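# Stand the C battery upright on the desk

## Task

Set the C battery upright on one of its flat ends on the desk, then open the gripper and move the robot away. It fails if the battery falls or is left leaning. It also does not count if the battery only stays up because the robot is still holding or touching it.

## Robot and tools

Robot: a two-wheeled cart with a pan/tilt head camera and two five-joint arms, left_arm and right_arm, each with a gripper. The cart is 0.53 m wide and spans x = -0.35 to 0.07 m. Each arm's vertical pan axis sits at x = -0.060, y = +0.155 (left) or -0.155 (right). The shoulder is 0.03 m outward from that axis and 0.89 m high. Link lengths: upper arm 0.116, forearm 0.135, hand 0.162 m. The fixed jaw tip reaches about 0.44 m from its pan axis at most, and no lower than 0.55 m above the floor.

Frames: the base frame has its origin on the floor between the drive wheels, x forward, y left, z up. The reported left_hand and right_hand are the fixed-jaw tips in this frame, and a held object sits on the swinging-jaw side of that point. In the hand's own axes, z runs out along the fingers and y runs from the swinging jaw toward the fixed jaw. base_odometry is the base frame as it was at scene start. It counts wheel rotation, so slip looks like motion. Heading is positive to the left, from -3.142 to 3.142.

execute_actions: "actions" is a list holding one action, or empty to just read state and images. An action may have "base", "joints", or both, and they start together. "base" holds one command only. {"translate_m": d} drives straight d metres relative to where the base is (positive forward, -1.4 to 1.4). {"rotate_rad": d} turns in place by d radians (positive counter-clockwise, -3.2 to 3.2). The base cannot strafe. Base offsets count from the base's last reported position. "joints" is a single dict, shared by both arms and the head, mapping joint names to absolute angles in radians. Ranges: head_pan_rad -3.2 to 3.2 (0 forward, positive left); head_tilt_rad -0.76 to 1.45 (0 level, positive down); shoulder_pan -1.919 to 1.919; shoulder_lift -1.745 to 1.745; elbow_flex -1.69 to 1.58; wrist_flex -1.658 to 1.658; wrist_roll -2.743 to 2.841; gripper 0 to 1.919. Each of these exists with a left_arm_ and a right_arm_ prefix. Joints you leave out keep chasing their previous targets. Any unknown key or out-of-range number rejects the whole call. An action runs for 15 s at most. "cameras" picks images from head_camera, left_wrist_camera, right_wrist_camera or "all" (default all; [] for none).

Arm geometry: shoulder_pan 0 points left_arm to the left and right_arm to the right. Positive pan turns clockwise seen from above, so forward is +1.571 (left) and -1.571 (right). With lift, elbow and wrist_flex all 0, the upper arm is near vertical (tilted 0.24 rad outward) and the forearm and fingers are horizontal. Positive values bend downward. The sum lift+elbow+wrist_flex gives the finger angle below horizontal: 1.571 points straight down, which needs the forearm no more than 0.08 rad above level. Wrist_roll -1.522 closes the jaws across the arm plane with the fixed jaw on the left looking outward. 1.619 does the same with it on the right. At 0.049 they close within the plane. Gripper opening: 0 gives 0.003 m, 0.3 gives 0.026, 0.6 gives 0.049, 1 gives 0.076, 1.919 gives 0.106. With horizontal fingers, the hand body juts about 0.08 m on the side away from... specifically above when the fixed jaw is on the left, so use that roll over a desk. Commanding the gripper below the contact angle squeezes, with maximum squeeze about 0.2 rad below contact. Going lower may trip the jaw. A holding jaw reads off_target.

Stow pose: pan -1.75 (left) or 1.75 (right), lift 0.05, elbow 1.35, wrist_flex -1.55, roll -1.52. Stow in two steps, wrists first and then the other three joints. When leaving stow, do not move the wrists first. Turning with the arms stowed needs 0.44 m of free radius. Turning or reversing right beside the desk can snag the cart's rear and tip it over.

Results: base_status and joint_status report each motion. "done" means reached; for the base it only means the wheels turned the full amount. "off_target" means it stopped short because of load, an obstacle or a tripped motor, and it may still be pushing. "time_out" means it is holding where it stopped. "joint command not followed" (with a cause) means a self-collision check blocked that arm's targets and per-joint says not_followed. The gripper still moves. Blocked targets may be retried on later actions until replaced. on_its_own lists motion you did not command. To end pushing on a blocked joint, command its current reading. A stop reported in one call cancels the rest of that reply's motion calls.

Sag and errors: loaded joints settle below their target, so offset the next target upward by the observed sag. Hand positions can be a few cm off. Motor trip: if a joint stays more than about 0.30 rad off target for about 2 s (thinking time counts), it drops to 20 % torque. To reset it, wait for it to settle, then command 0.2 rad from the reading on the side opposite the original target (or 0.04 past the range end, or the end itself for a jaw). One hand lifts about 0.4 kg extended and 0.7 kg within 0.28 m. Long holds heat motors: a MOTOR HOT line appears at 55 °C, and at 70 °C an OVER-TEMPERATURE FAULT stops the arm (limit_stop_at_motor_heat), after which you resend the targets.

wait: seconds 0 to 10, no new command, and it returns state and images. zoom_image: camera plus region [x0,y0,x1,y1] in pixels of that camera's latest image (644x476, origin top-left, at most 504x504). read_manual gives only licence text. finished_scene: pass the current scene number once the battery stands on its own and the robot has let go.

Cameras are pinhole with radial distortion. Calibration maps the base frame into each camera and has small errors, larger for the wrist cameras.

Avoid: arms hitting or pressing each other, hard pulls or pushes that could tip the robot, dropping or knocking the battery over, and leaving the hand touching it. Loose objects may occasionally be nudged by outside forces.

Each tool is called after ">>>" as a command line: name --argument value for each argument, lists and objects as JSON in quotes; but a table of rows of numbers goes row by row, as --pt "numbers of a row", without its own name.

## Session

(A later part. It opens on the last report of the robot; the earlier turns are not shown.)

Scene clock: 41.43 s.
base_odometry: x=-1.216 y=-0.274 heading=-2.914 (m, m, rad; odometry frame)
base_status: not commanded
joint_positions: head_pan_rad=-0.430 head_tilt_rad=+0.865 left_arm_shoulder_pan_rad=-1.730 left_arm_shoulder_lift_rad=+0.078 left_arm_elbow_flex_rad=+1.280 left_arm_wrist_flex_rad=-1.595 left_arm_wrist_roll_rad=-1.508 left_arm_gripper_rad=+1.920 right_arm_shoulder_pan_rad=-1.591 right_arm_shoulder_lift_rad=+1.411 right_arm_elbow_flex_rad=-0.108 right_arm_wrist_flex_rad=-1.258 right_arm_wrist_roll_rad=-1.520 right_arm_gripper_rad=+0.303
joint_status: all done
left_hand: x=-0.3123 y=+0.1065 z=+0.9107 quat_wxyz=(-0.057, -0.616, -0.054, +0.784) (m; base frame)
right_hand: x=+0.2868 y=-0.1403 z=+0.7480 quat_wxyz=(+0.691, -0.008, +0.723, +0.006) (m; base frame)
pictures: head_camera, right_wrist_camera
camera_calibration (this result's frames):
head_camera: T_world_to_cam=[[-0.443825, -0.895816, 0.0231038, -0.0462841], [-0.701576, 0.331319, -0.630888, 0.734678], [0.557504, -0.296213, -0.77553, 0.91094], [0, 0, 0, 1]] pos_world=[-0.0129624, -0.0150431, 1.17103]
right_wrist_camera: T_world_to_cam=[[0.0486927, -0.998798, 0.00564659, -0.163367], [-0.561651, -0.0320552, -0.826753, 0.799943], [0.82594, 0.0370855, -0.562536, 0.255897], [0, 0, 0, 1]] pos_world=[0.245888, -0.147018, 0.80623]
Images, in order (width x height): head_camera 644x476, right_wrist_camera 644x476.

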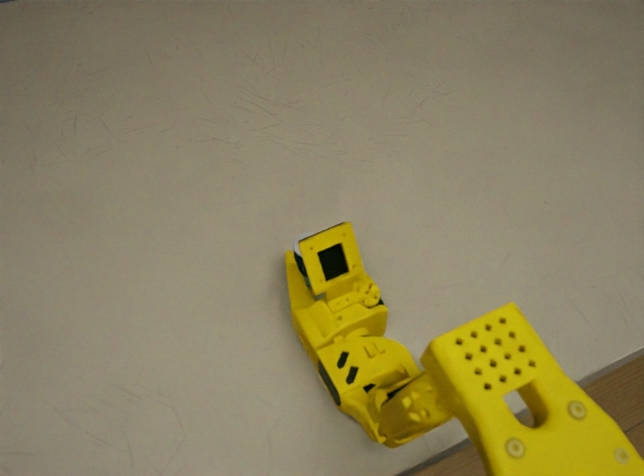

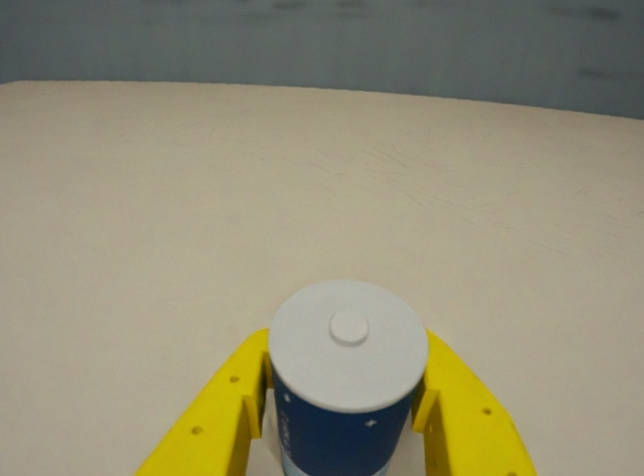

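>>> execute_actions --actions '[{"joints": {"right_arm_gripper_rad": 0.6}}]' --cameras '["head_camera", "right_wrist_camera"]'

Scene clock: 42.53 s.
base_odometry: x=-1.216 y=-0.274 heading=-2.914 (m, m, rad; odometry frame)
base_status: not commanded
joint_positions: head_pan_rad=-0.430 head_tilt_rad=+0.865 left_arm_shoulder_pan_rad=-1.730 left_arm_shoulder_lift_rad=+0.078 left_arm_elbow_flex_rad=+1.280 left_arm_wrist_flex_rad=-1.595 left_arm_wrist_roll_rad=-1.508 left_arm_gripper_rad=+1.920 right_arm_shoulder_pan_rad=-1.591 right_arm_shoulder_lift_rad=+1.411 right_arm_elbow_flex_rad=-0.108 right_arm_wrist_flex_rad=-1.260 right_arm_wrist_roll_rad=-1.520 right_arm_gripper_rad=+0.588
joint_status: all done
left_hand: x=-0.3123 y=+0.1065 z=+0.9107 quat_wxyz=(-0.057, -0.616, -0.054, +0.784) (m; base frame)
right_hand: x=+0.2868 y=-0.1403 z=+0.7483 quat_wxyz=(+0.692, -0.008, +0.722, +0.006) (m; base frame)
pictures: head_camera, right_wrist_camera
camera_calibration (this result's frames):
head_camera: T_world_to_cam=[[-0.443824, -0.895816, 0.0231038, -0.0462841], [-0.701576, 0.331319, -0.630888, 0.734678], [0.557504, -0.296212, -0.77553, 0.91094], [0, 0, 0, 1]] pos_world=[-0.0129624, -0.0150431, 1.17103]
right_wrist_camera: T_world_to_cam=[[0.048684, -0.998798, 0.00569045, -0.163399], [-0.560382, -0.0320297, -0.827615, 0.800437], [0.826802, 0.0371028, -0.561268, 0.254832], [0, 0, 0, 1]] pos_world=[0.24581, -0.14702, 0.806413]
Images, in order (width x height): head_camera 644x476, right_wrist_camera 644x476.

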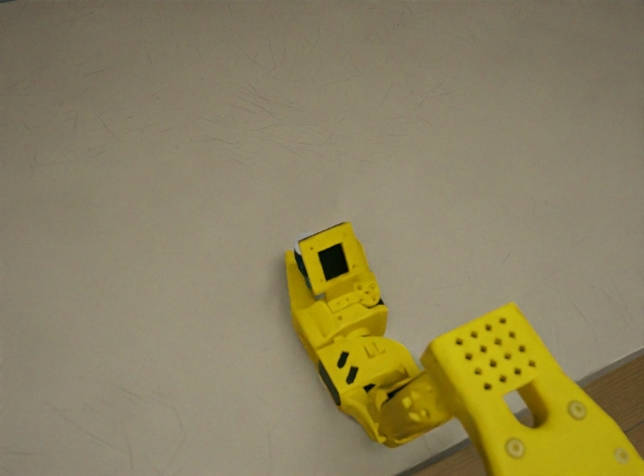

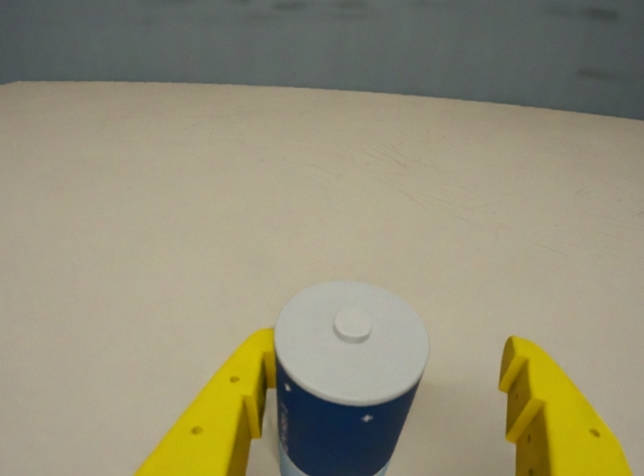

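>>> execute_actions --actions '[{"base": {"translate_m": -0.25}, "joints": {"right_arm_shoulder_pan_rad": -1.63, "head_pan_rad": -0.27, "head_tilt_rad": 0.65}}]' --cameras '["head_camera", "right_wrist_camera"]'

Scene clock: 44.93 s.
base_odometry: x=-0.972 y=-0.218 heading=-2.917 (m, m, rad; odometry frame)
base_status: done
joint_positions: head_pan_rad=-0.280 head_tilt_rad=+0.664 left_arm_shoulder_pan_rad=-1.730 left_arm_shoulder_lift_rad=+0.078 left_arm_elbow_flex_rad=+1.280 left_arm_wrist_flex_rad=-1.595 left_arm_wrist_roll_rad=-1.508 left_arm_gripper_rad=+1.920 right_arm_shoulder_pan_rad=-1.619 right_arm_shoulder_lift_rad=+1.411 right_arm_elbow_flex_rad=-0.108 right_arm_wrist_flex_rad=-1.260 right_arm_wrist_roll_rad=-1.520 right_arm_gripper_rad=+0.589
joint_status: all done
left_hand: x=-0.3123 y=+0.1065 z=+0.9107 quat_wxyz=(-0.057, -0.616, -0.054, +0.784) (m; base frame)
right_hand: x=+0.2863 y=-0.1307 z=+0.7483 quat_wxyz=(+0.691, -0.018, +0.722, +0.016) (m; base frame)
pictures: head_camera, right_wrist_camera
camera_calibration (this result's frames):
head_camera: T_world_to_cam=[[-0.3088, -0.950981, 0.016662, -0.0325234], [-0.607392, 0.183689, -0.772873, 0.90253], [0.731927, -0.248783, -0.634342, 0.75663], [0, 0, 0, 1]] pos_world=[-0.0156512, -0.00847729, 1.17805]
right_wrist_camera: T_world_to_cam=[[0.0762404, -0.997073, 0.00569045, -0.161478], [-0.559284, -0.0474886, -0.827615, 0.798107], [0.825463, 0.0599151, -0.561268, 0.258288], [0, 0, 0, 1]] pos_world=[0.245473, -0.13858, 0.806413]
Images, in order (width x height): head_camera 644x476, right_wrist_camera 644x476.

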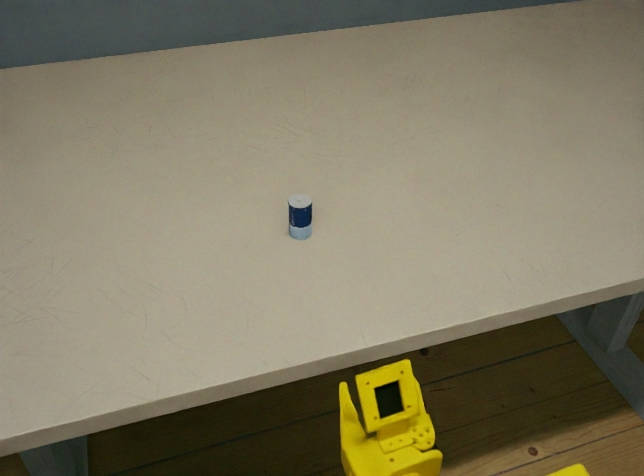

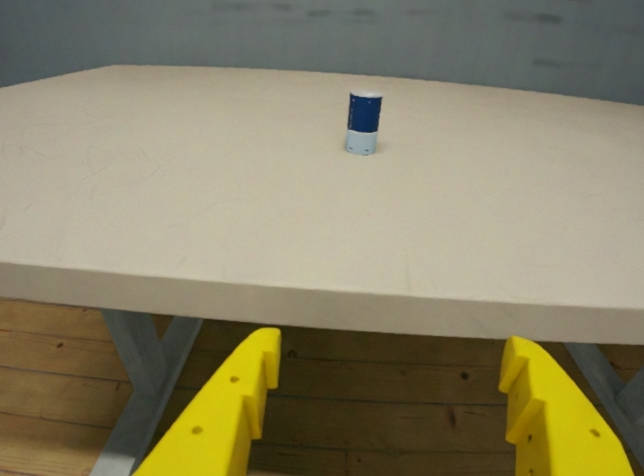

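The battery is standing on its flat end with the button end up, and the robot is clear of it.

>>> finished_scene --scene 2

The scene is finished: the task was done.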